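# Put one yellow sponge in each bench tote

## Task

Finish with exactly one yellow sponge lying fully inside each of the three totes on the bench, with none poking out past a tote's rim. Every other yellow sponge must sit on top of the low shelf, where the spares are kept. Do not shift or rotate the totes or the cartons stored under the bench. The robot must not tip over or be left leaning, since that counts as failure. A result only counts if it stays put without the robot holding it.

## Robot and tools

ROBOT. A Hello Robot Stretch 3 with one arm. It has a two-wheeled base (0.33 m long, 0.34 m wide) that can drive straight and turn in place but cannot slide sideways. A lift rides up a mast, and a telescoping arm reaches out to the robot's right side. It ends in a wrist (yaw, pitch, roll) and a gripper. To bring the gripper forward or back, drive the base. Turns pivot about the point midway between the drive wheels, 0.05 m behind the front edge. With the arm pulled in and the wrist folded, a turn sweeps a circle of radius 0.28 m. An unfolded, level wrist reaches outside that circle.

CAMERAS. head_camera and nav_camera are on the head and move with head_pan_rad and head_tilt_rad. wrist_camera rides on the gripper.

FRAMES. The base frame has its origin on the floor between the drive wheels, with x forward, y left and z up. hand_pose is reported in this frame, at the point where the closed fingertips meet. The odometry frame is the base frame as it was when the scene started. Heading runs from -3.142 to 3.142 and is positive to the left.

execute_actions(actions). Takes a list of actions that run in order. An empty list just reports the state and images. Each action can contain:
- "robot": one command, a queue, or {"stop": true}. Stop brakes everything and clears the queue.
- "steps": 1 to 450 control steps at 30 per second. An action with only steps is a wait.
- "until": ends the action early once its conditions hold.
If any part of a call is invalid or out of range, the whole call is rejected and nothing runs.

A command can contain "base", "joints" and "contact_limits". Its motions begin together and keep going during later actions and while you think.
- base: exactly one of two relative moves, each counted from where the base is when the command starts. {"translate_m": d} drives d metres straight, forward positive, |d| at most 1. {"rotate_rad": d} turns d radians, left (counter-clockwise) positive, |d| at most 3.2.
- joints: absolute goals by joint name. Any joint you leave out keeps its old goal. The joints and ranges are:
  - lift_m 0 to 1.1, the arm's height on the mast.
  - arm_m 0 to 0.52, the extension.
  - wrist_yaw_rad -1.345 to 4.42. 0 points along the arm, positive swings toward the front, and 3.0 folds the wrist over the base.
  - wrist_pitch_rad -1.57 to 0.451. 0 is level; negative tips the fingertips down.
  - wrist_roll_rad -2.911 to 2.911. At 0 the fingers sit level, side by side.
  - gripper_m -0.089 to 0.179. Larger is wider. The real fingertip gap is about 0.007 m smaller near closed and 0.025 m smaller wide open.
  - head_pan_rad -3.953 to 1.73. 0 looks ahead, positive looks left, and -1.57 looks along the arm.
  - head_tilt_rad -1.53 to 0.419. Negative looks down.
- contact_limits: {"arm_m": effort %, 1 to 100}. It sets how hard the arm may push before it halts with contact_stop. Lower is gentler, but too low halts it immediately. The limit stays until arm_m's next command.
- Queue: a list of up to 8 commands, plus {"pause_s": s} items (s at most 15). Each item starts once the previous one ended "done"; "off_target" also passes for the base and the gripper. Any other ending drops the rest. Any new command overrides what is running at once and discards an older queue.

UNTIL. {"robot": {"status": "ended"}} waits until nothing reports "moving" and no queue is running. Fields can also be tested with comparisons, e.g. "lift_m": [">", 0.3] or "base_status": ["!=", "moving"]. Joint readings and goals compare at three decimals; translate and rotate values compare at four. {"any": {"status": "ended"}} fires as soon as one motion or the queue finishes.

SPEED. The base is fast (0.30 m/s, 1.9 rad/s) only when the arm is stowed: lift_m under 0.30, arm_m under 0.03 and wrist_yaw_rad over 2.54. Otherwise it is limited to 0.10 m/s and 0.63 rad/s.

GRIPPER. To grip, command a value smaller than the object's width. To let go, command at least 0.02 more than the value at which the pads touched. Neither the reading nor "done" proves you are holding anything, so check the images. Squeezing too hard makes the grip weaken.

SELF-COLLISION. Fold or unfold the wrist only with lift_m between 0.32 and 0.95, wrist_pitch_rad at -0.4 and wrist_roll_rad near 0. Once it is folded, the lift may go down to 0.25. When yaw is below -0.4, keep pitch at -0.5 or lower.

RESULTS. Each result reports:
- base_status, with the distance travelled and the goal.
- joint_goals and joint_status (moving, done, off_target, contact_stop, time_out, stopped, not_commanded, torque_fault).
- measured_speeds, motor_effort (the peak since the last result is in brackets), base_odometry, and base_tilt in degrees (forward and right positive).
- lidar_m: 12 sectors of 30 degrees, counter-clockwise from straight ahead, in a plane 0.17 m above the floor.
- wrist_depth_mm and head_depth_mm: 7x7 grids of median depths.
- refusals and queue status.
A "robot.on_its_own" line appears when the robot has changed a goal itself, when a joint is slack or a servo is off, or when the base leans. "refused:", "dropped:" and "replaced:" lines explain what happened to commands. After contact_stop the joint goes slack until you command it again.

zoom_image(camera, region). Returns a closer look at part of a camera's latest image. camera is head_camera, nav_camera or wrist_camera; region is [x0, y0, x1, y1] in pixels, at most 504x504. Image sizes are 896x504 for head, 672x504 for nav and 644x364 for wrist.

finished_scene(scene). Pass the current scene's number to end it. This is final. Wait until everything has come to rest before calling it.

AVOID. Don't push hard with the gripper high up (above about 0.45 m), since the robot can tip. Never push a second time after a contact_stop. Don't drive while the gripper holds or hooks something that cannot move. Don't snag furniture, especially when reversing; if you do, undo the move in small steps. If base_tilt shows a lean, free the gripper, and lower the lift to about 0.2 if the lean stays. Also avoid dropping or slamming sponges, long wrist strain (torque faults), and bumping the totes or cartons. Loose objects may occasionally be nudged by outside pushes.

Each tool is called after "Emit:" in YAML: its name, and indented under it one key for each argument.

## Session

Emit:
execute_actions:
  actions: []

Scene clock: 0.00 s.
robot.base_odometry: x=+0.000 y=+0.000 heading=+0.000 (m, m, rad; robot's odometry frame)
robot.turned_by_wheels: +0.000 (rad since the last result)
robot.turned_by_imu: +0.000 (rad since the last result)
robot.base_tilt: forward=-1.3 right=+1.2 (deg)
robot.lidar_m: 2.52 0.99 0.86 0.86 1.00 1.86 1.63 2.01 2.27 1.38 1.59 2.49
robot.head_depth_mm: 1930 2660 2672 2724 2694 2644 2144 / 2042 2735 2762 2750 2764 2664 2148 / 2139 2789 2864 2871 2905 2754 2168 / 2164 2918 2941 2999 3017 2966 2156 / 2173 3027 3034 3066 3115 3074 2137 / 2166 2769 2842 2854 2871 2786 2161 / 2177 2321 2318 2353 2364 2401 2169
robot.base_status: not_commanded
robot.joint_positions: lift_m=+0.475 arm_m=-0.002 wrist_yaw_rad=+2.989 wrist_pitch_rad=-0.453 wrist_roll_rad=+0.010 gripper_m=+0.037 head_pan_rad=+0.016 head_tilt_rad=-0.022
robot.joint_goals: lift_m=+0.475 arm_m=-0.002 wrist_yaw_rad=+2.989 wrist_pitch_rad=-0.453 wrist_roll_rad=+0.010 gripper_m=+0.037 head_pan_rad=+0.016 head_tilt_rad=-0.022
robot.joint_status: lift_m=not_commanded arm_m=not_commanded wrist_yaw_rad=not_commanded wrist_pitch_rad=not_commanded wrist_roll_rad=not_commanded gripper_m=not_commanded head_pan_rad=not_commanded head_tilt_rad=not_commanded
robot.measured_speeds: translate_m=+0.000 rotate_rad=+0.000 lift_m=+0.000 arm_m=+0.000 wrist_yaw_rad=+0.000 wrist_pitch_rad=+0.000 wrist_roll_rad=+0.000 head_pan_rad=+0.000 head_tilt_rad=+0.000
robot: refusals=0 queue=idle queue_left=0
robot.motor_effort: left_wheel=+0 right_wheel=-1 lift_m=+22 arm_m=+0 wrist_yaw_rad=+0 wrist_pitch_rad=+4 wrist_roll_rad=+0 gripper_m=+0 head_pan_rad=+0 head_tilt_rad=+3 (%)
robot.hand_pose: x=+0.0122 y=+0.0748 z=+0.4795 quat_wxyz=(+0.212, +0.702, +0.105, +0.672) (m; robot's base frame)
robot.wrist_depth_mm: 903 - 840 820 805 795 745 / - - 929 883 876 847 837 / - - - - - 926 - / 886 889 921 937 970 - - / 748 751 - 786 793 826 830 / 646 658 - 652 690 699 723 / 560 561 592 587 593 613 620
pictures: head_camera (sideways: a quarter turn clockwise sets it upright), nav_camera (sideways: a quarter turn counterclockwise sets it upright), wrist_camera
Images, in order (width x height): head_camera 896x504, nav_camera 672x504, wrist_camera 644x364.

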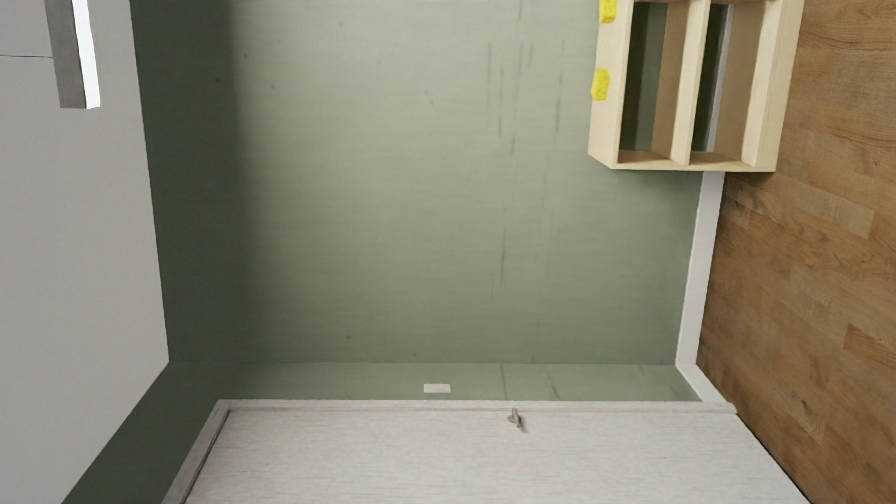

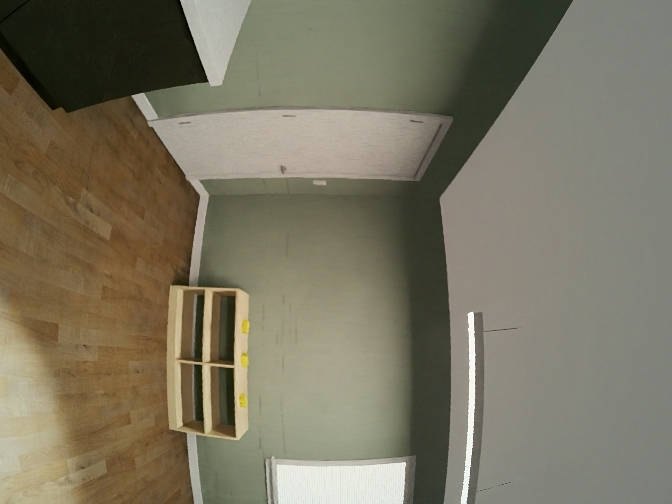

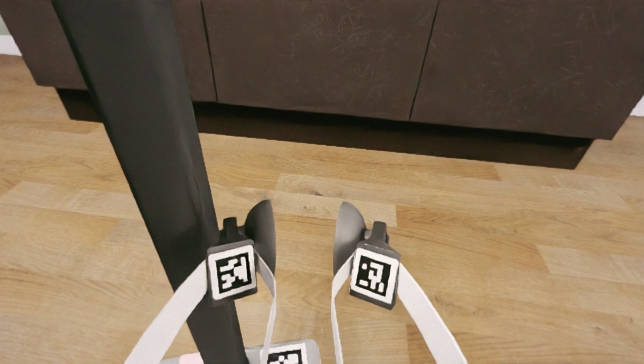

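Emit:
execute_actions:
  actions:
    - {"robot":{"joints":{"head_pan_rad":-1.4,"head_tilt_rad":-0.45}},"steps":450,"until":{"robot":{"status":"ended"}}}

Scene clock: 1.33 s.
robot.base_odometry: x=+0.000 y=+0.000 heading=+0.000 (m, m, rad; robot's odometry frame)
robot.turned_by_wheels: +0.000 (rad since the last result)
robot.turned_by_imu: +0.000 (rad since the last result)
robot.base_tilt: forward=-1.3 right=+1.2 (deg)
robot.lidar_m: 2.52 0.99 0.86 0.86 1.00 1.86 1.62 2.02 2.27 1.38 1.59 2.49
robot.head_depth_mm: 1943 2071 1496 2164 1876 1651 1365 / 1990 2122 1647 2339 1703 1660 1364 / 2112 2205 1645 2272 1779 1653 1361 / 2194 2268 1634 2261 1867 1648 1361 / 2298 2411 2678 2239 1943 1645 1364 / 2452 2584 2864 2279 2003 1646 1356 / 2551 2749 3086 2168 2077 1650 1362
robot.base_status: not_commanded
robot.joint_positions: lift_m=+0.475 arm_m=-0.002 wrist_yaw_rad=+2.989 wrist_pitch_rad=-0.453 wrist_roll_rad=+0.010 gripper_m=+0.037 head_pan_rad=-1.393 head_tilt_rad=-0.444
robot.joint_goals: lift_m=+0.475 arm_m=-0.002 wrist_yaw_rad=+2.989 wrist_pitch_rad=-0.453 wrist_roll_rad=+0.010 gripper_m=+0.037 head_pan_rad=-1.400 head_tilt_rad=-0.450
robot.joint_status: lift_m=not_commanded arm_m=not_commanded wrist_yaw_rad=not_commanded wrist_pitch_rad=not_commanded wrist_roll_rad=not_commanded gripper_m=not_commanded head_pan_rad=done head_tilt_rad=done
robot.measured_speeds: translate_m=+0.000 rotate_rad=+0.000 lift_m=+0.000 arm_m=+0.000 wrist_yaw_rad=+0.000 wrist_pitch_rad=+0.000 wrist_roll_rad=+0.000 head_pan_rad=+0.000 head_tilt_rad=+0.000
robot: refusals=0 queue=done queue_left=0
robot.motor_effort: left_wheel=+0(0) right_wheel=+0(0) lift_m=+22(22) arm_m=-1(0) wrist_yaw_rad=+0(0) wrist_pitch_rad=+4(4) wrist_roll_rad=+0(0) gripper_m=+0(0) head_pan_rad=-3(39) head_tilt_rad=-3(32) (%)
robot.hand_pose: x=+0.0122 y=+0.0748 z=+0.4795 quat_wxyz=(+0.212, +0.702, +0.105, +0.672) (m; robot's base frame)
robot.wrist_depth_mm: 921 - 830 819 797 776 761 / - - 916 892 874 850 831 / - - - - - 942 - / 889 897 925 953 962 - - / 739 743 - 777 823 824 839 / 646 647 - 669 680 685 714 / 564 567 596 595 597 602 621
pictures: head_camera (sideways: a quarter turn clockwise sets it upright), nav_camera (sideways: a quarter turn counterclockwise sets it upright), wrist_camera
Images, in order (width x height): head_camera 896x504, nav_camera 672x504, wrist_camera 644x364.

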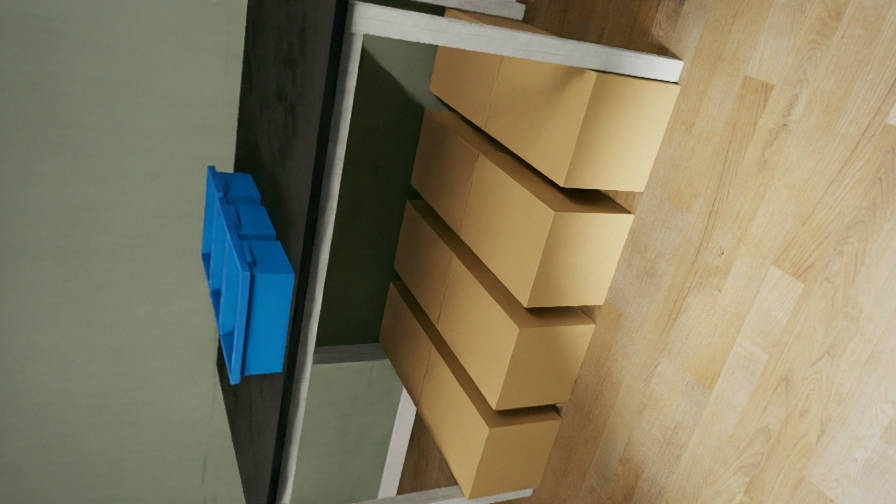

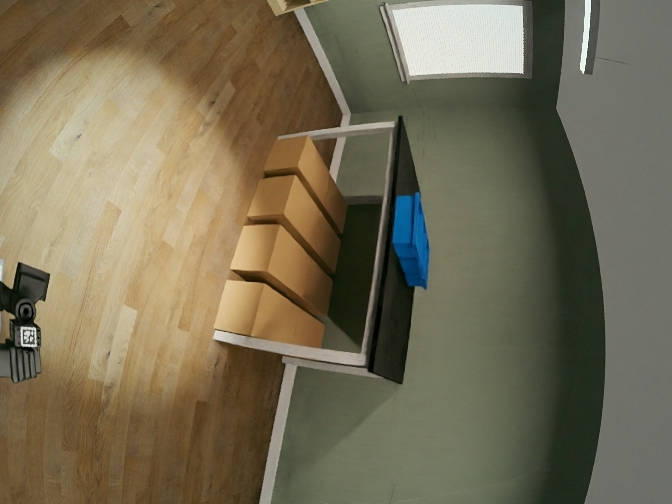

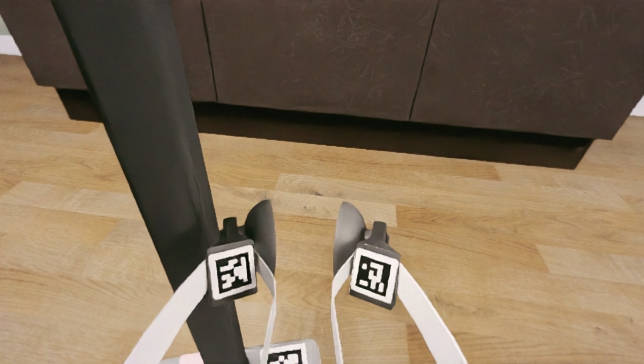

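Emit:
execute_actions:
  actions:
    - {"robot":[{"joints":{"lift_m":0.27,"wrist_pitch_rad":-0.4},"base":{"rotate_rad":-1.23}},{"base":{"translate_m":1.0}},{"base":{"translate_m":0.15}},{"base":{"rotate_rad":0.97},"joints":{"lift_m":0.95,"head_pan_rad":-1.57,"head_tilt_rad":-0.7}},{"joints":{"wrist_yaw_rad":0}},{"joints":{"lift_m":1.1}}],"steps":450,"until":{"robot":{"status":"ended"}}}
    - {"steps":450,"until":{"robot":{"status":"ended"}}}

Scene clock: 22.80 s.
robot.base_odometry: x=+0.384 y=-1.084 heading=-0.260 (m, m, rad; robot's odometry frame)
robot.turned_by_wheels: -0.260 (rad since the last result)
robot.turned_by_imu: -0.254 (rad since the last result)
robot.base_tilt: forward=-1.3 right=+1.3 (deg)
robot.lidar_m: 1.84 1.97 2.45 1.78 1.86 2.61 2.27 0.62 0.47 0.45 0.47 0.66
robot.head_depth_mm: - - - - - 1074 1000 / - - - - - 1082 1051 / - - - - 1241 1135 1130 / 1149 879 795 594 1272 1083 1047 / 1152 785 580 573 1374 1086 1067 / 1161 789 651 564 1274 1133 1132 / 1167 795 654 565 1273 1094 1091
robot.base_status: done (rotate_rad +0.9699 of +0.9700)
robot.joint_positions: lift_m=+1.100 arm_m=-0.002 wrist_yaw_rad=+0.002 wrist_pitch_rad=-0.422 wrist_roll_rad=+0.010 gripper_m=+0.037 head_pan_rad=-1.563 head_tilt_rad=-0.692
robot.joint_goals: lift_m=+1.100 arm_m=-0.002 wrist_yaw_rad=+0.000 wrist_pitch_rad=-0.400 wrist_roll_rad=+0.010 gripper_m=+0.037 head_pan_rad=-1.570 head_tilt_rad=-0.700
robot.joint_status: lift_m=done arm_m=not_commanded wrist_yaw_rad=done wrist_pitch_rad=done wrist_roll_rad=not_commanded gripper_m=not_commanded head_pan_rad=done head_tilt_rad=done
robot.measured_speeds: translate_m=+0.000 rotate_rad=+0.000 lift_m=+0.000 arm_m=+0.000 wrist_yaw_rad=+0.000 wrist_pitch_rad=+0.000 wrist_roll_rad=+0.000 head_pan_rad=+0.000 head_tilt_rad=+0.000
robot: refusals=0 queue=done queue_left=0
robot.motor_effort: left_wheel=-1(9) right_wheel=+1(6) lift_m=+25(28) arm_m=+0(1) wrist_yaw_rad=-3(3) wrist_pitch_rad=+7(8) wrist_roll_rad=+0(0) gripper_m=+0(0) head_pan_rad=-3(16) head_tilt_rad=-4(24) (%)
robot.hand_pose: x=-0.0210 y=-0.3664 z=+1.1116 quat_wxyz=(+0.688, +0.148, -0.694, -0.148) (m; robot's base frame)
robot.wrist_depth_mm: - - - - - - - / 791 598 598 908 953 - - / 420 439 442 659 680 704 - / 422 473 469 526 533 546 600 / 311 312 321 431 441 449 456 / 345 340 339 363 369 379 384 / 891 937 926 930 903 - 421
pictures: head_camera (sideways: a quarter turn clockwise sets it upright), nav_camera (sideways: a quarter turn counterclockwise sets it upright), wrist_camera
Images, in order (width x height): head_camera 896x504, nav_camera 672x504, wrist_camera 644x364.

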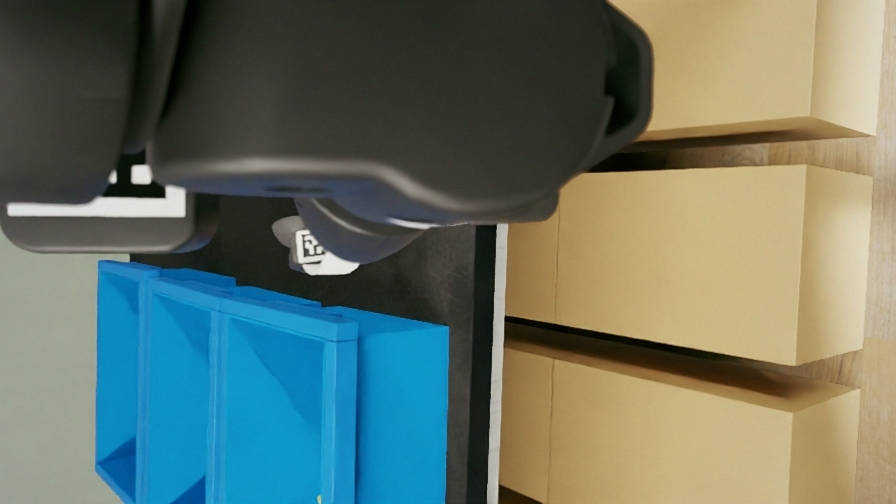

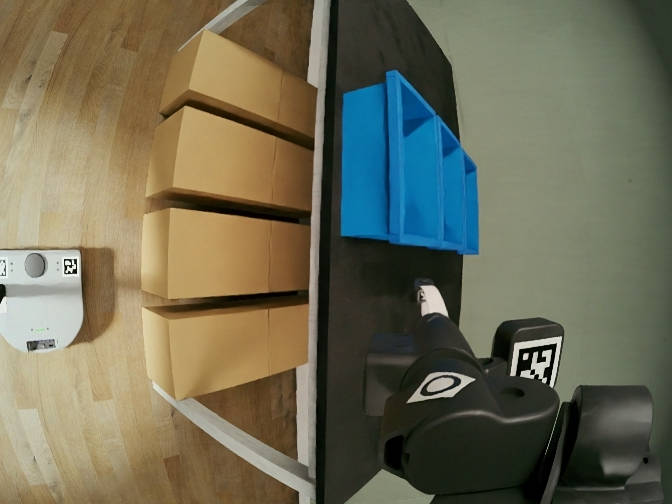

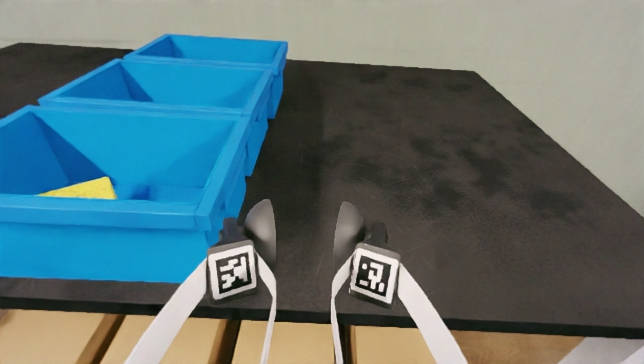

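Emit:
execute_actions:
  actions:
    - {"robot":[{"base":{"translate_m":0.3},"joints":{"wrist_pitch_rad":-0.35}},{"joints":{"arm_m":0.13}},{"joints":{"wrist_pitch_rad":-0.65}}],"steps":450,"until":{"robot":{"status":"ended"}}}

Emit:
execute_actions:
  actions:
    - {"robot":[{"joints":{"wrist_pitch_rad":-0.35}},{"joints":{"arm_m":0.34}},{"joints":{"wrist_pitch_rad":-0.65}}],"steps":450,"until":{"robot":{"status":"ended"}}}

Emit:
execute_actions:
  actions:
    - {"robot":[{"joints":{"wrist_pitch_rad":-0.35}},{"joints":{"arm_m":0.52}},{"joints":{"wrist_pitch_rad":-0.6}}],"steps":450,"until":{"robot":{"status":"ended"}}}

Scene clock: 30.43 s.
robot.base_odometry: x=+0.674 y=-1.161 heading=-0.260 (m, m, rad; robot's odometry frame)
robot.turned_by_wheels: +0.000 (rad since the last result)
robot.turned_by_imu: +0.002 (rad since the last result)
robot.base_tilt: forward=-1.3 right=+1.2 (deg)
robot.lidar_m: 1.53 1.69 2.43 1.79 1.85 2.58 2.55 0.65 0.47 0.46 0.48 0.67
robot.head_depth_mm: - 629 641 556 1275 1085 1028 / - - 522 557 1276 1078 1040 / - - 517 562 1343 1148 1122 / 1170 787 527 565 1272 1085 1068 / 1198 1008 681 593 1268 1089 1092 / 1207 1011 734 614 1331 1135 1135 / 1205 1013 731 613 1272 1084 1121
robot.base_status: done (translate_m +0.3000 of +0.3000)
robot.joint_positions: lift_m=+1.100 arm_m=+0.130 wrist_yaw_rad=+0.001 wrist_pitch_rad=-0.659 wrist_roll_rad=+0.010 gripper_m=+0.037 head_pan_rad=-1.563 head_tilt_rad=-0.692
robot.joint_goals: lift_m=+1.100 arm_m=+0.130 wrist_yaw_rad=+0.000 wrist_pitch_rad=-0.650 wrist_roll_rad=+0.010 gripper_m=+0.037 head_pan_rad=-1.570 head_tilt_rad=-0.700
robot.joint_status: lift_m=done arm_m=done wrist_yaw_rad=done wrist_pitch_rad=done wrist_roll_rad=not_commanded gripper_m=not_commanded head_pan_rad=done head_tilt_rad=done
robot.measured_speeds: translate_m=+0.000 rotate_rad=+0.000 lift_m=+0.000 arm_m=+0.000 wrist_yaw_rad=+0.000 wrist_pitch_rad=+0.000 wrist_roll_rad=+0.000 head_pan_rad=+0.000 head_tilt_rad=+0.000
robot: refusals=0 queue=done queue_left=0
robot.motor_effort: left_wheel=-2(3) right_wheel=+1(3) lift_m=+25(25) arm_m=+5(4) wrist_yaw_rad=-2(2) wrist_pitch_rad=+3(7) wrist_roll_rad=+0(0) gripper_m=+0(1) head_pan_rad=-3(3) head_tilt_rad=-4(5) (%)
robot.hand_pose: x=-0.0213 y=-0.4624 z=+1.0626 quat_wxyz=(+0.666, +0.228, -0.672, -0.230) (m; robot's base frame)
robot.wrist_depth_mm: 563 581 569 473 460 648 696 / 467 482 318 315 312 333 567 / 402 408 329 346 348 321 468 / 351 358 284 320 375 315 382 / 312 309 197 195 336 275 223 / 282 285 278 254 249 245 298 / 774 788 794 280 282 286 286
pictures: head_camera (sideways: a quarter turn clockwise sets it upright), nav_camera (sideways: a quarter turn counterclockwise sets it upright), wrist_camera
Images, in order (width x height): head_camera 896x504, nav_camera 672x504, wrist_camera 644x364.

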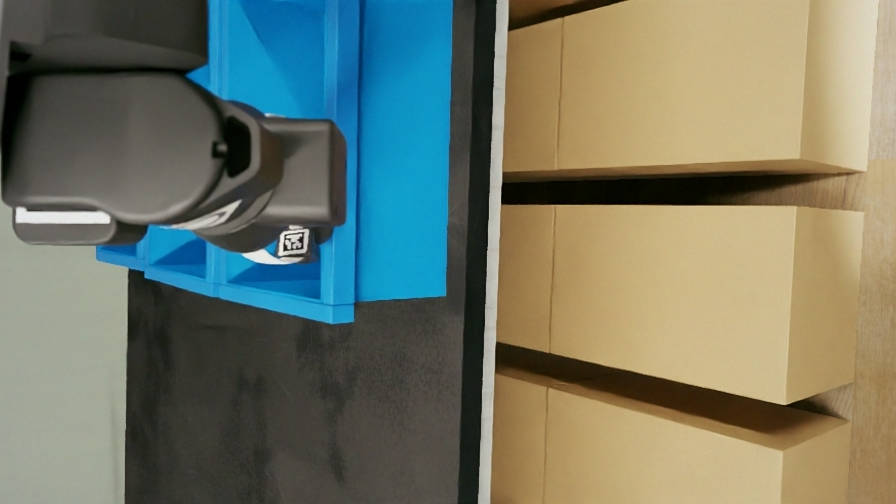

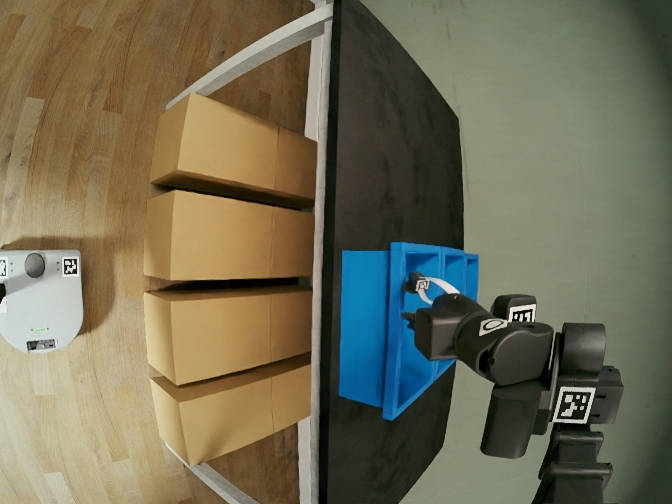

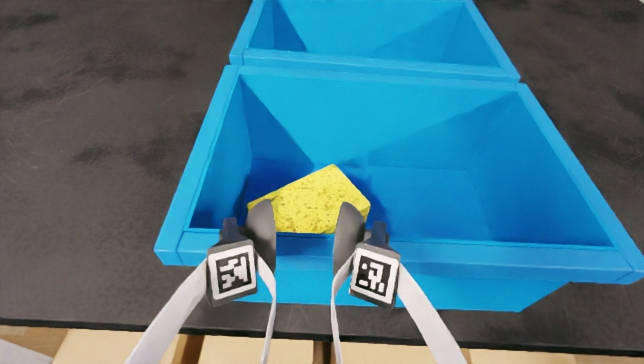

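Scene clock: 35.00 s.
robot.base_odometry: x=+0.674 y=-1.161 heading=-0.260 (m, m, rad; robot's odometry frame)
robot.turned_by_wheels: +0.000 (rad since the last result)
robot.turned_by_imu: +0.000 (rad since the last result)
robot.base_tilt: forward=-1.2 right=+1.3 (deg)
robot.lidar_m: 1.53 1.69 2.44 1.79 1.86 2.58 2.55 0.65 0.47 0.46 0.48 0.67
robot.head_depth_mm: 1177 738 640 557 1278 1082 1025 / 1064 782 643 556 1270 1088 1035 / - 636 648 560 1338 1143 1125 / 1170 653 650 564 1273 1081 1073 / 1198 1007 680 593 1275 1085 1088 / 1195 1015 732 613 1344 1134 1141 / 1211 1013 733 615 1282 1085 1119
robot.base_status: done (translate_m +0.3000 of +0.3000)
robot.joint_positions: lift_m=+1.100 arm_m=+0.340 wrist_yaw_rad=+0.001 wrist_pitch_rad=-0.659 wrist_roll_rad=+0.010 gripper_m=+0.037 head_pan_rad=-1.563 head_tilt_rad=-0.692
robot.joint_goals: lift_m=+1.100 arm_m=+0.340 wrist_yaw_rad=+0.000 wrist_pitch_rad=-0.650 wrist_roll_rad=+0.010 gripper_m=+0.037 head_pan_rad=-1.570 head_tilt_rad=-0.700
robot.joint_status: lift_m=done arm_m=done wrist_yaw_rad=done wrist_pitch_rad=done wrist_roll_rad=not_commanded gripper_m=not_commanded head_pan_rad=done head_tilt_rad=done
robot.measured_speeds: translate_m=+0.000 rotate_rad=+0.000 lift_m=+0.000 arm_m=+0.000 wrist_yaw_rad=+0.000 wrist_pitch_rad=+0.000 wrist_roll_rad=+0.000 head_pan_rad=+0.000 head_tilt_rad=+0.000
robot: refusals=0 queue=done queue_left=0
robot.motor_effort: left_wheel=-1(2) right_wheel=+1(1) lift_m=+24(24) arm_m=+5(7) wrist_yaw_rad=-1(2) wrist_pitch_rad=+3(7) wrist_roll_rad=+0(0) gripper_m=-1(0) head_pan_rad=-3(3) head_tilt_rad=-4(4) (%)
robot.hand_pose: x=-0.0214 y=-0.6724 z=+1.0626 quat_wxyz=(+0.666, +0.228, -0.672, -0.230) (m; robot's base frame)
robot.wrist_depth_mm: 566 580 574 478 472 615 694 / 467 487 454 315 319 335 550 / 401 410 335 355 351 324 463 / 349 358 266 370 377 325 258 / 312 315 195 197 266 283 213 / 279 279 175 174 177 179 184 / 257 248 220 224 220 215 196
pictures: head_camera (sideways: a quarter turn clockwise sets it upright), nav_camera (sideways: a quarter turn counterclockwise sets it upright), wrist_camera
Images, in order (width x height): head_camera 896x504, nav_camera 672x504, wrist_camera 644x364.

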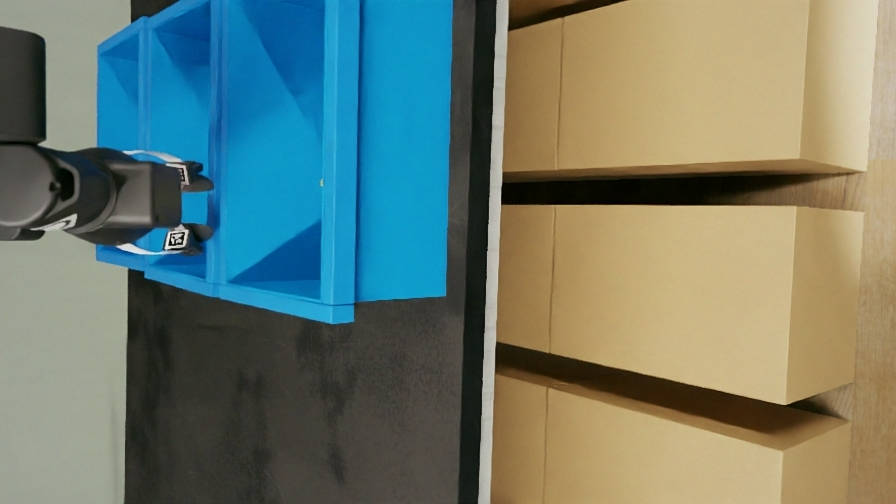

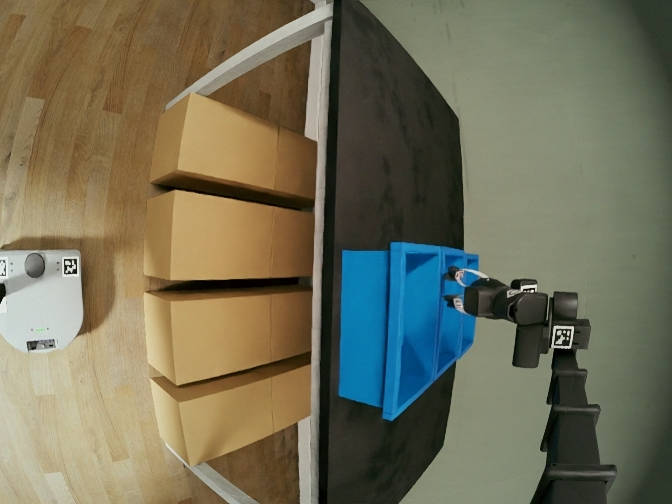

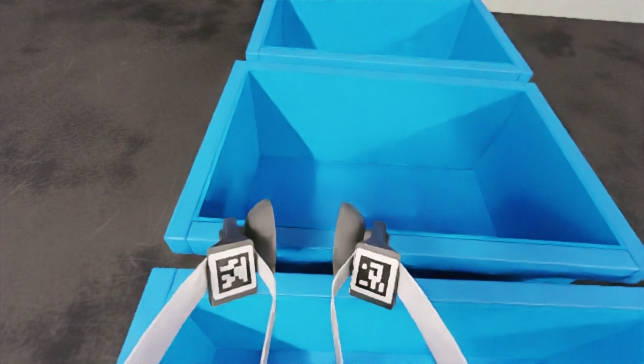

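Scene clock: 39.30 s.
robot.base_odometry: x=+0.674 y=-1.161 heading=-0.260 (m, m, rad; robot's odometry frame)
robot.turned_by_wheels: +0.000 (rad since the last result)
robot.turned_by_imu: +0.000 (rad since the last result)
robot.base_tilt: forward=-1.2 right=+1.2 (deg)
robot.lidar_m: 1.54 1.70 2.43 1.79 1.86 2.57 2.55 0.64 0.47 0.46 0.48 0.67
robot.head_depth_mm: 1148 733 641 555 1276 1081 1024 / 1141 779 646 557 1280 1081 1037 / 1143 790 646 560 1338 1146 1133 / 1174 777 650 563 1278 1087 1070 / 1193 1012 676 592 1273 1081 1085 / 1204 1012 735 613 1341 1132 1137 / 1205 1009 734 613 1268 1082 1123
robot.base_status: done (translate_m +0.3000 of +0.3000)
robot.joint_positions: lift_m=+1.100 arm_m=+0.517 wrist_yaw_rad=+0.001 wrist_pitch_rad=-0.610 wrist_roll_rad=+0.010 gripper_m=+0.037 head_pan_rad=-1.563 head_tilt_rad=-0.692
robot.joint_goals: lift_m=+1.100 arm_m=+0.520 wrist_yaw_rad=+0.000 wrist_pitch_rad=-0.600 wrist_roll_rad=+0.010 gripper_m=+0.037 head_pan_rad=-1.570 head_tilt_rad=-0.700
robot.joint_status: lift_m=done arm_m=done wrist_yaw_rad=done wrist_pitch_rad=done wrist_roll_rad=not_commanded gripper_m=not_commanded head_pan_rad=done head_tilt_rad=done
robot.measured_speeds: translate_m=+0.000 rotate_rad=+0.000 lift_m=+0.000 arm_m=+0.000 wrist_yaw_rad=+0.000 wrist_pitch_rad=+0.000 wrist_roll_rad=+0.000 head_pan_rad=+0.000 head_tilt_rad=+0.000
robot: refusals=0 queue=done queue_left=0
robot.motor_effort: left_wheel=-2(1) right_wheel=+1(1) lift_m=+24(24) arm_m=+5(4) wrist_yaw_rad=-1(1) wrist_pitch_rad=+3(7) wrist_roll_rad=+1(0) gripper_m=+0(1) head_pan_rad=-4(4) head_tilt_rad=-5(5) (%)
robot.hand_pose: x=-0.0214 y=-0.8584 z=+1.0721 quat_wxyz=(+0.671, +0.212, -0.677, -0.213) (m; robot's base frame)
robot.wrist_depth_mm: 584 590 585 572 580 572 566 / 507 522 526 352 353 601 606 / 431 437 417 386 383 359 505 / 368 380 308 393 398 348 276 / 326 329 213 217 221 221 229 / 291 296 234 220 210 207 203 / 263 264 258 264 269 268 222
pictures: head_camera (sideways: a quarter turn clockwise sets it upright), nav_camera (sideways: a quarter turn counterclockwise sets it upright), wrist_camera
Images, in order (width x height): head_camera 896x504, nav_camera 672x504, wrist_camera 644x364.

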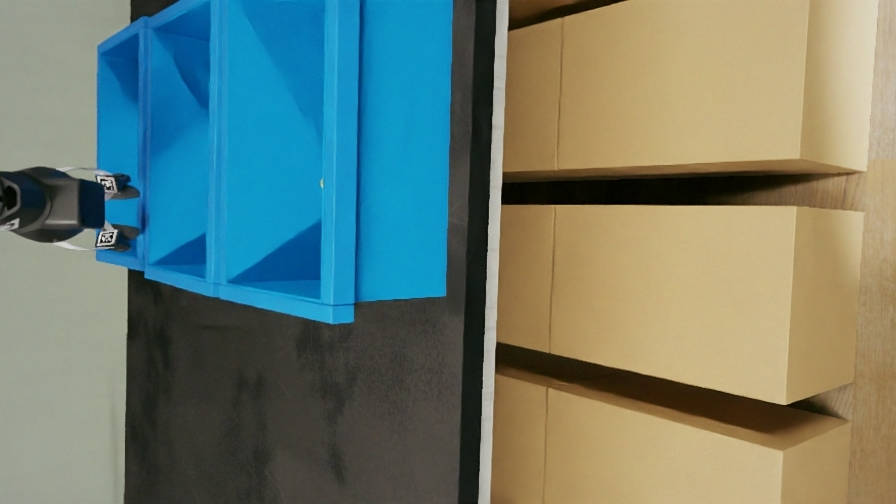

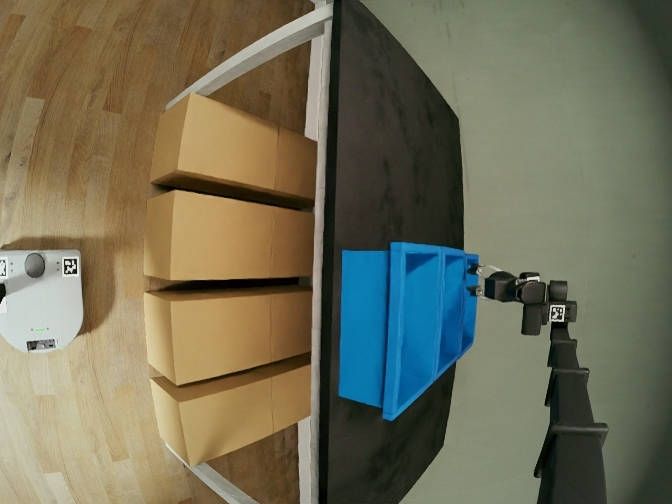

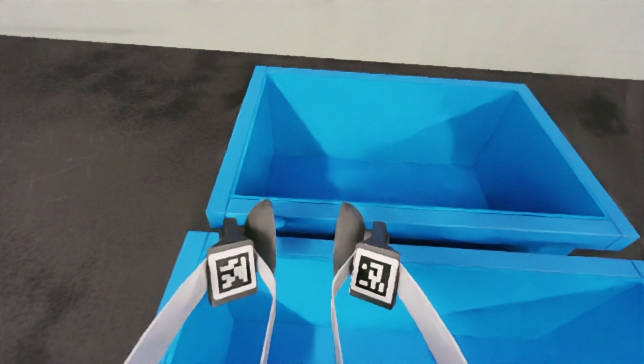

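Emit:
execute_actions:
  actions:
    - {"robot":[{"joints":{"wrist_pitch_rad":-0.3}},{"joints":{"arm_m":0}},{"base":{"translate_m":0.95},"joints":{"gripper_m":0.179}},{"base":{"rotate_rad":1.571},"joints":{"lift_m":0.9,"wrist_pitch_rad":-1.05,"head_pan_rad":-1.2,"head_tilt_rad":-0.7}}],"steps":450,"until":{"robot":{"status":"ended"}}}
    - {"steps":450,"until":{"robot":{"status":"ended"}}}

Scene clock: 59.53 s.
robot.base_odometry: x=+1.592 y=-1.405 heading=+1.311 (m, m, rad; robot's odometry frame)
robot.turned_by_wheels: +1.571 (rad since the last result)
robot.turned_by_imu: +1.572 (rad since the last result)
robot.base_tilt: forward=-1.3 right=+1.3 (deg)
robot.lidar_m: 2.32 2.09 2.51 3.48 0.68 0.58 1.35 1.34 1.00 0.60 1.01 0.92
robot.head_depth_mm: 803 890 993 1138 1320 - - / 831 928 1048 1121 1374 1375 1233 / 863 962 1092 1035 921 1249 1173 / 897 1006 1147 1035 1118 1284 1189 / 937 1054 1192 1001 1155 1306 1192 / 980 1108 1224 1037 1249 1340 1189 / 1022 1166 1273 1071 1244 1369 1195
robot.base_status: done (rotate_rad +1.5709 of +1.5710)
robot.joint_positions: lift_m=+0.900 arm_m=+0.000 wrist_yaw_rad=+0.001 wrist_pitch_rad=-1.052 wrist_roll_rad=+0.010 gripper_m=+0.179 head_pan_rad=-1.207 head_tilt_rad=-0.692
robot.joint_goals: lift_m=+0.900 arm_m=+0.000 wrist_yaw_rad=+0.000 wrist_pitch_rad=-1.050 wrist_roll_rad=+0.010 gripper_m=+0.179 head_pan_rad=-1.200 head_tilt_rad=-0.700
robot.joint_status: lift_m=done arm_m=done wrist_yaw_rad=done wrist_pitch_rad=done wrist_roll_rad=not_commanded gripper_m=done head_pan_rad=done head_tilt_rad=done
robot.measured_speeds: translate_m=+0.000 rotate_rad=+0.000 lift_m=+0.000 arm_m=+0.000 wrist_yaw_rad=+0.000 wrist_pitch_rad=+0.000 wrist_roll_rad=+0.000 head_pan_rad=+0.000 head_tilt_rad=+0.000
robot: refusals=0 queue=done queue_left=0
robot.motor_effort: left_wheel=-2(4) right_wheel=+1(3) lift_m=+20(26) arm_m=-6(6) wrist_yaw_rad=-1(1) wrist_pitch_rad=+1(7) wrist_roll_rad=+0(1) gripper_m=+0(84) head_pan_rad=+3(24) head_tilt_rad=-5(3) (%)
robot.hand_pose: x=-0.0215 y=-0.2513 z=+0.8043 quat_wxyz=(+0.609, +0.354, -0.614, -0.357) (m; robot's base frame)
robot.wrist_depth_mm: 699 713 715 939 927 928 899 / 677 691 700 - - - - / 917 936 938 - - - - / 941 949 968 - - - - / 893 912 928 927 979 - - / - 879 876 893 918 - 948 / 816 830 831 - 860 871 902
pictures: head_camera (sideways: a quarter turn clockwise sets it upright), nav_camera (sideways: a quarter turn counterclockwise sets it upright), wrist_camera
Images, in order (width x height): head_camera 896x504, nav_camera 672x504, wrist_camera 644x364.

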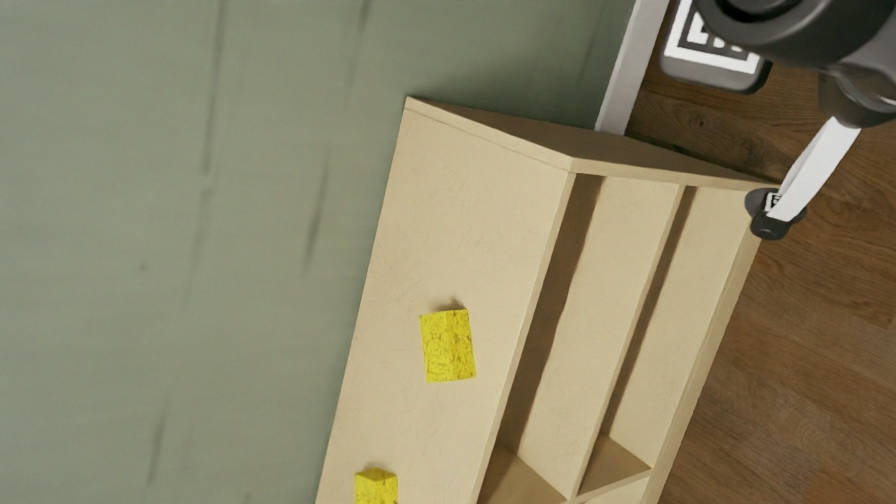

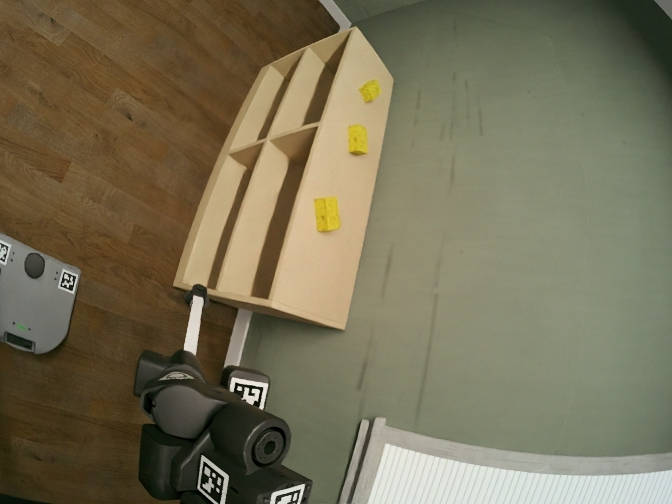

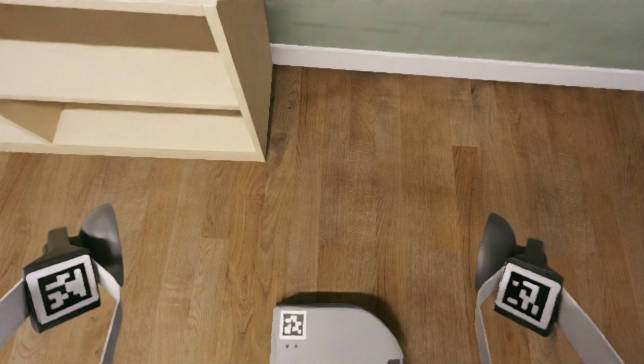

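Emit:
execute_actions:
  actions:
    - {"robot":[{"base":{"translate_m":0.34},"joints":{"arm_m":0.4,"wrist_yaw_rad":0.3,"lift_m":0.83,"head_pan_rad":-1.57}}],"steps":450,"until":{"robot":{"status":"ended"}}}

Scene clock: 64.43 s.
robot.base_odometry: x=+1.680 y=-1.077 heading=+1.311 (m, m, rad; robot's odometry frame)
robot.turned_by_wheels: +0.000 (rad since the last result)
robot.turned_by_imu: +0.001 (rad since the last result)
robot.base_tilt: forward=-1.2 right=+1.3 (deg)
robot.lidar_m: 1.99 1.80 2.03 3.43 1.15 0.89 1.37 1.36 0.62 0.79 0.70 1.14
robot.head_depth_mm: 821 922 1028 - - 1338 1179 / 827 925 - 1031 920 1203 1194 / 827 928 - 973 916 1215 1191 / 833 930 1045 1003 921 1206 1184 / 835 937 1067 1049 914 1203 1186 / 839 945 1080 1040 922 1207 1191 / 844 946 1078 1042 924 1186 1196
robot.base_status: done (translate_m +0.3400 of +0.3400)
robot.joint_positions: lift_m=+0.830 arm_m=+0.400 wrist_yaw_rad=+0.298 wrist_pitch_rad=-1.054 wrist_roll_rad=+0.010 gripper_m=+0.179 head_pan_rad=-1.563 head_tilt_rad=-0.692
robot.joint_goals: lift_m=+0.830 arm_m=+0.400 wrist_yaw_rad=+0.300 wrist_pitch_rad=-1.050 wrist_roll_rad=+0.010 gripper_m=+0.179 head_pan_rad=-1.570 head_tilt_rad=-0.700
robot.joint_status: lift_m=done arm_m=done wrist_yaw_rad=done wrist_pitch_rad=done wrist_roll_rad=not_commanded gripper_m=done head_pan_rad=done head_tilt_rad=done
robot.measured_speeds: translate_m=+0.000 rotate_rad=+0.000 lift_m=+0.000 arm_m=+0.000 wrist_yaw_rad=+0.000 wrist_pitch_rad=+0.000 wrist_roll_rad=+0.000 head_pan_rad=+0.000 head_tilt_rad=+0.000
robot: refusals=0 queue=done queue_left=0
robot.motor_effort: left_wheel=-2(3) right_wheel=+1(4) lift_m=+20(20) arm_m=+5(6) wrist_yaw_rad=+1(4) wrist_pitch_rad=+1(1) wrist_roll_rad=+0(0) gripper_m=+0(0) head_pan_rad=-1(22) head_tilt_rad=-5(4) (%)
robot.hand_pose: x=+0.0095 y=-0.6458 z=+0.7342 quat_wxyz=(+0.655, +0.441, -0.554, -0.263) (m; robot's base frame)
robot.wrist_depth_mm: 330 335 339 350 356 362 341 / 313 320 321 330 337 343 368 / 298 304 261 314 320 325 456 / 285 284 249 296 303 309 562 / 275 273 278 284 288 294 716 / - 791 271 272 276 - 897 / 764 772 785 779 264 267 845
pictures: head_camera (sideways: a quarter turn clockwise sets it upright), nav_camera (sideways: a quarter turn counterclockwise sets it upright), wrist_camera
Images, in order (width x height): head_camera 896x504, nav_camera 672x504, wrist_camera 644x364.

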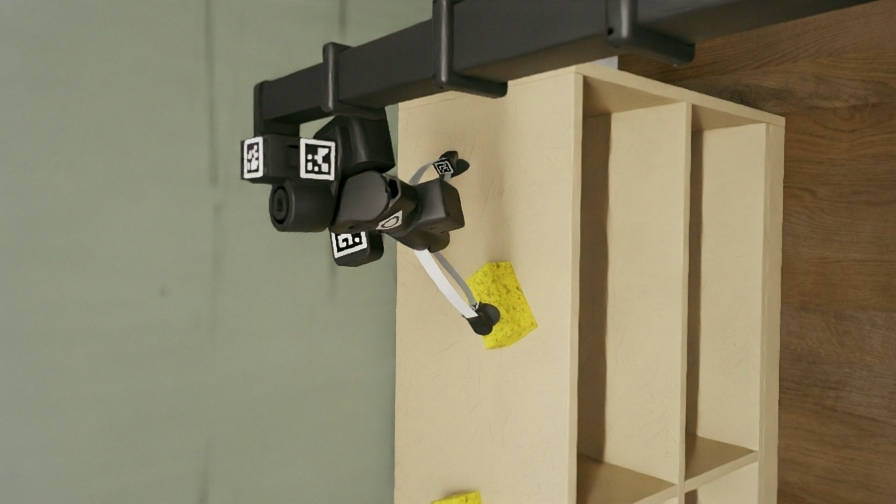

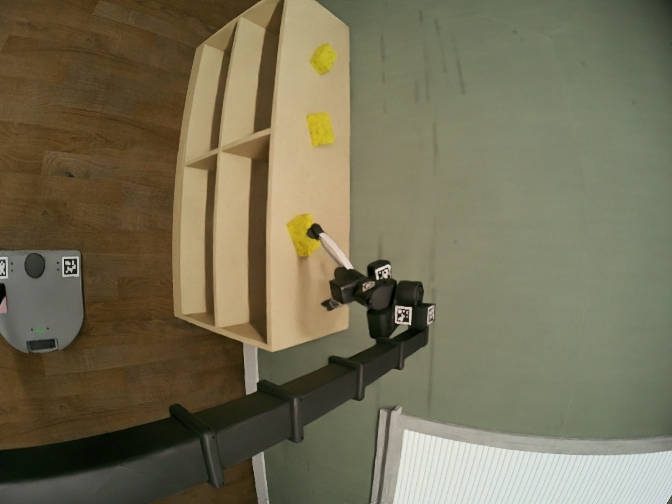

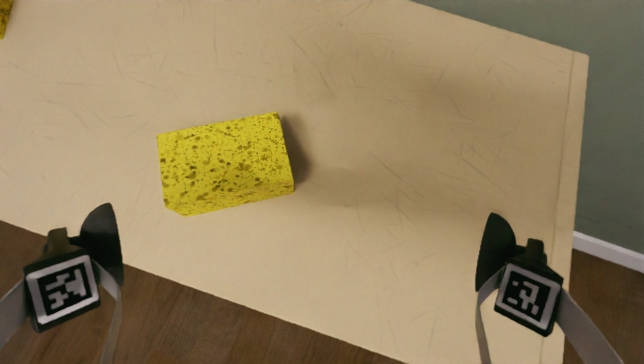

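Emit:
execute_actions:
  actions:
    - {"robot":[{"base":{"translate_m":0.065},"joints":{"arm_m":0.44,"wrist_yaw_rad":0.5}},{"joints":{"lift_m":0.745}}],"steps":450,"until":{"robot":{"status":"ended"}}}

Scene clock: 67.77 s.
robot.base_odometry: x=+1.697 y=-1.014 heading=+1.311 (m, m, rad; robot's odometry frame)
robot.turned_by_wheels: +0.000 (rad since the last result)
robot.turned_by_imu: +0.000 (rad since the last result)
robot.base_tilt: forward=-1.3 right=+1.2 (deg)
robot.lidar_m: 1.92 1.75 1.94 3.46 1.24 0.95 1.36 1.36 0.65 0.98 0.67 1.09
robot.head_depth_mm: 823 919 1048 1156 1337 - - / 827 926 1035 - 1102 1202 1187 / 832 932 1017 970 920 1207 1196 / 835 934 1062 1004 907 1215 1187 / 839 938 1074 1039 924 1207 1186 / 842 942 1082 1034 919 1210 1193 / 842 948 1080 1005 928 1229 1194
robot.base_status: done (translate_m +0.0650 of +0.0650)
robot.joint_positions: lift_m=+0.745 arm_m=+0.440 wrist_yaw_rad=+0.498 wrist_pitch_rad=-1.054 wrist_roll_rad=+0.010 gripper_m=+0.179 head_pan_rad=-1.563 head_tilt_rad=-0.692
robot.joint_goals: lift_m=+0.745 arm_m=+0.440 wrist_yaw_rad=+0.500 wrist_pitch_rad=-1.050 wrist_roll_rad=+0.010 gripper_m=+0.179 head_pan_rad=-1.570 head_tilt_rad=-0.700
robot.joint_status: lift_m=done arm_m=done wrist_yaw_rad=done wrist_pitch_rad=done wrist_roll_rad=not_commanded gripper_m=done head_pan_rad=done head_tilt_rad=done
robot.measured_speeds: translate_m=+0.000 rotate_rad=+0.000 lift_m=+0.000 arm_m=+0.000 wrist_yaw_rad=+0.000 wrist_pitch_rad=+0.000 wrist_roll_rad=+0.000 head_pan_rad=+0.000 head_tilt_rad=+0.000
robot: refusals=0 queue=done queue_left=0
robot.motor_effort: left_wheel=-1(3) right_wheel=+1(5) lift_m=+20(23) arm_m=+5(3) wrist_yaw_rad=+2(4) wrist_pitch_rad=+1(1) wrist_roll_rad=+0(1) gripper_m=+0(0) head_pan_rad=-3(3) head_tilt_rad=-4(3) (%)
robot.hand_pose: x=+0.0289 y=-0.6777 z=+0.6492 quat_wxyz=(+0.678, +0.494, -0.508, -0.197) (m; robot's base frame)
robot.wrist_depth_mm: 232 237 241 246 249 256 261 / 221 226 227 232 238 244 247 / 211 213 217 220 225 230 234 / 200 203 165 164 210 217 221 / 193 195 157 156 160 208 211 / - 185 188 190 193 - 202 / 691 688 180 183 187 188 193
pictures: head_camera (sideways: a quarter turn clockwise sets it upright), nav_camera (sideways: a quarter turn counterclockwise sets it upright), wrist_camera
Images, in order (width x height): head_camera 896x504, nav_camera 672x504, wrist_camera 644x364.

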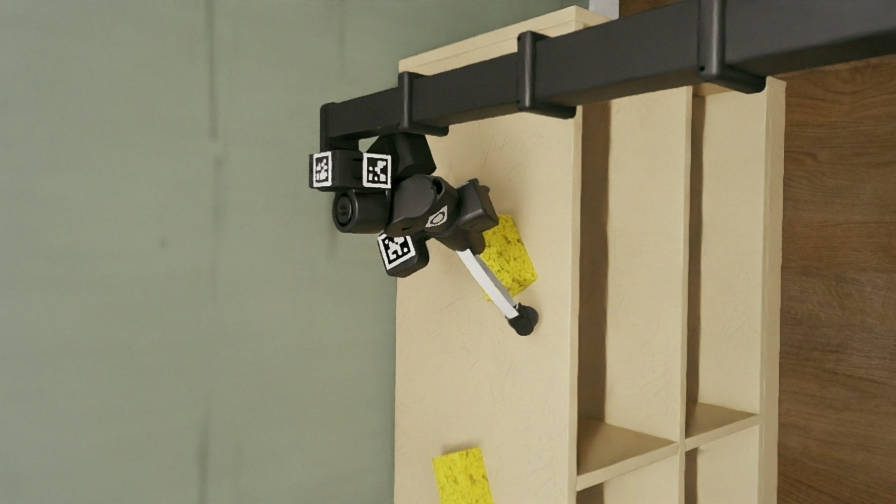

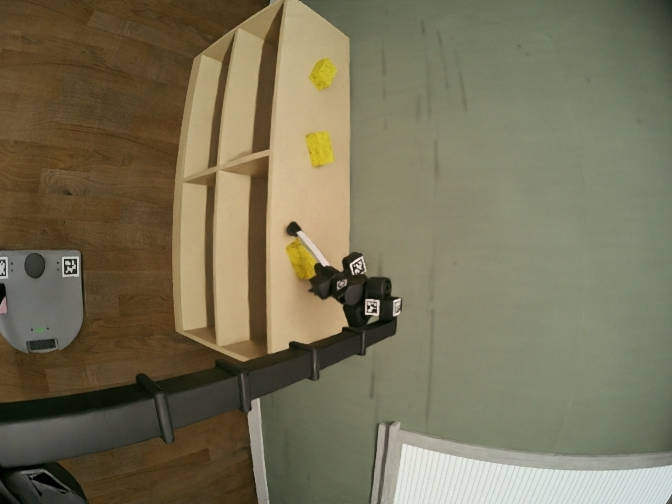

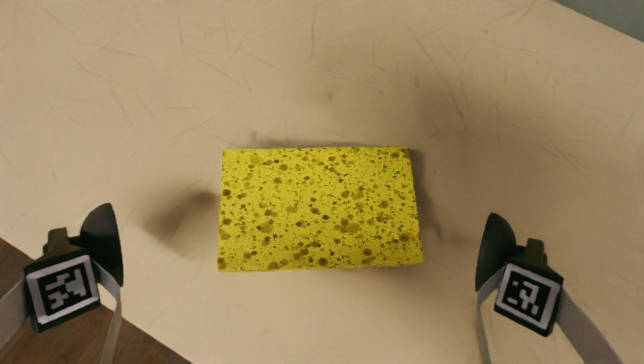

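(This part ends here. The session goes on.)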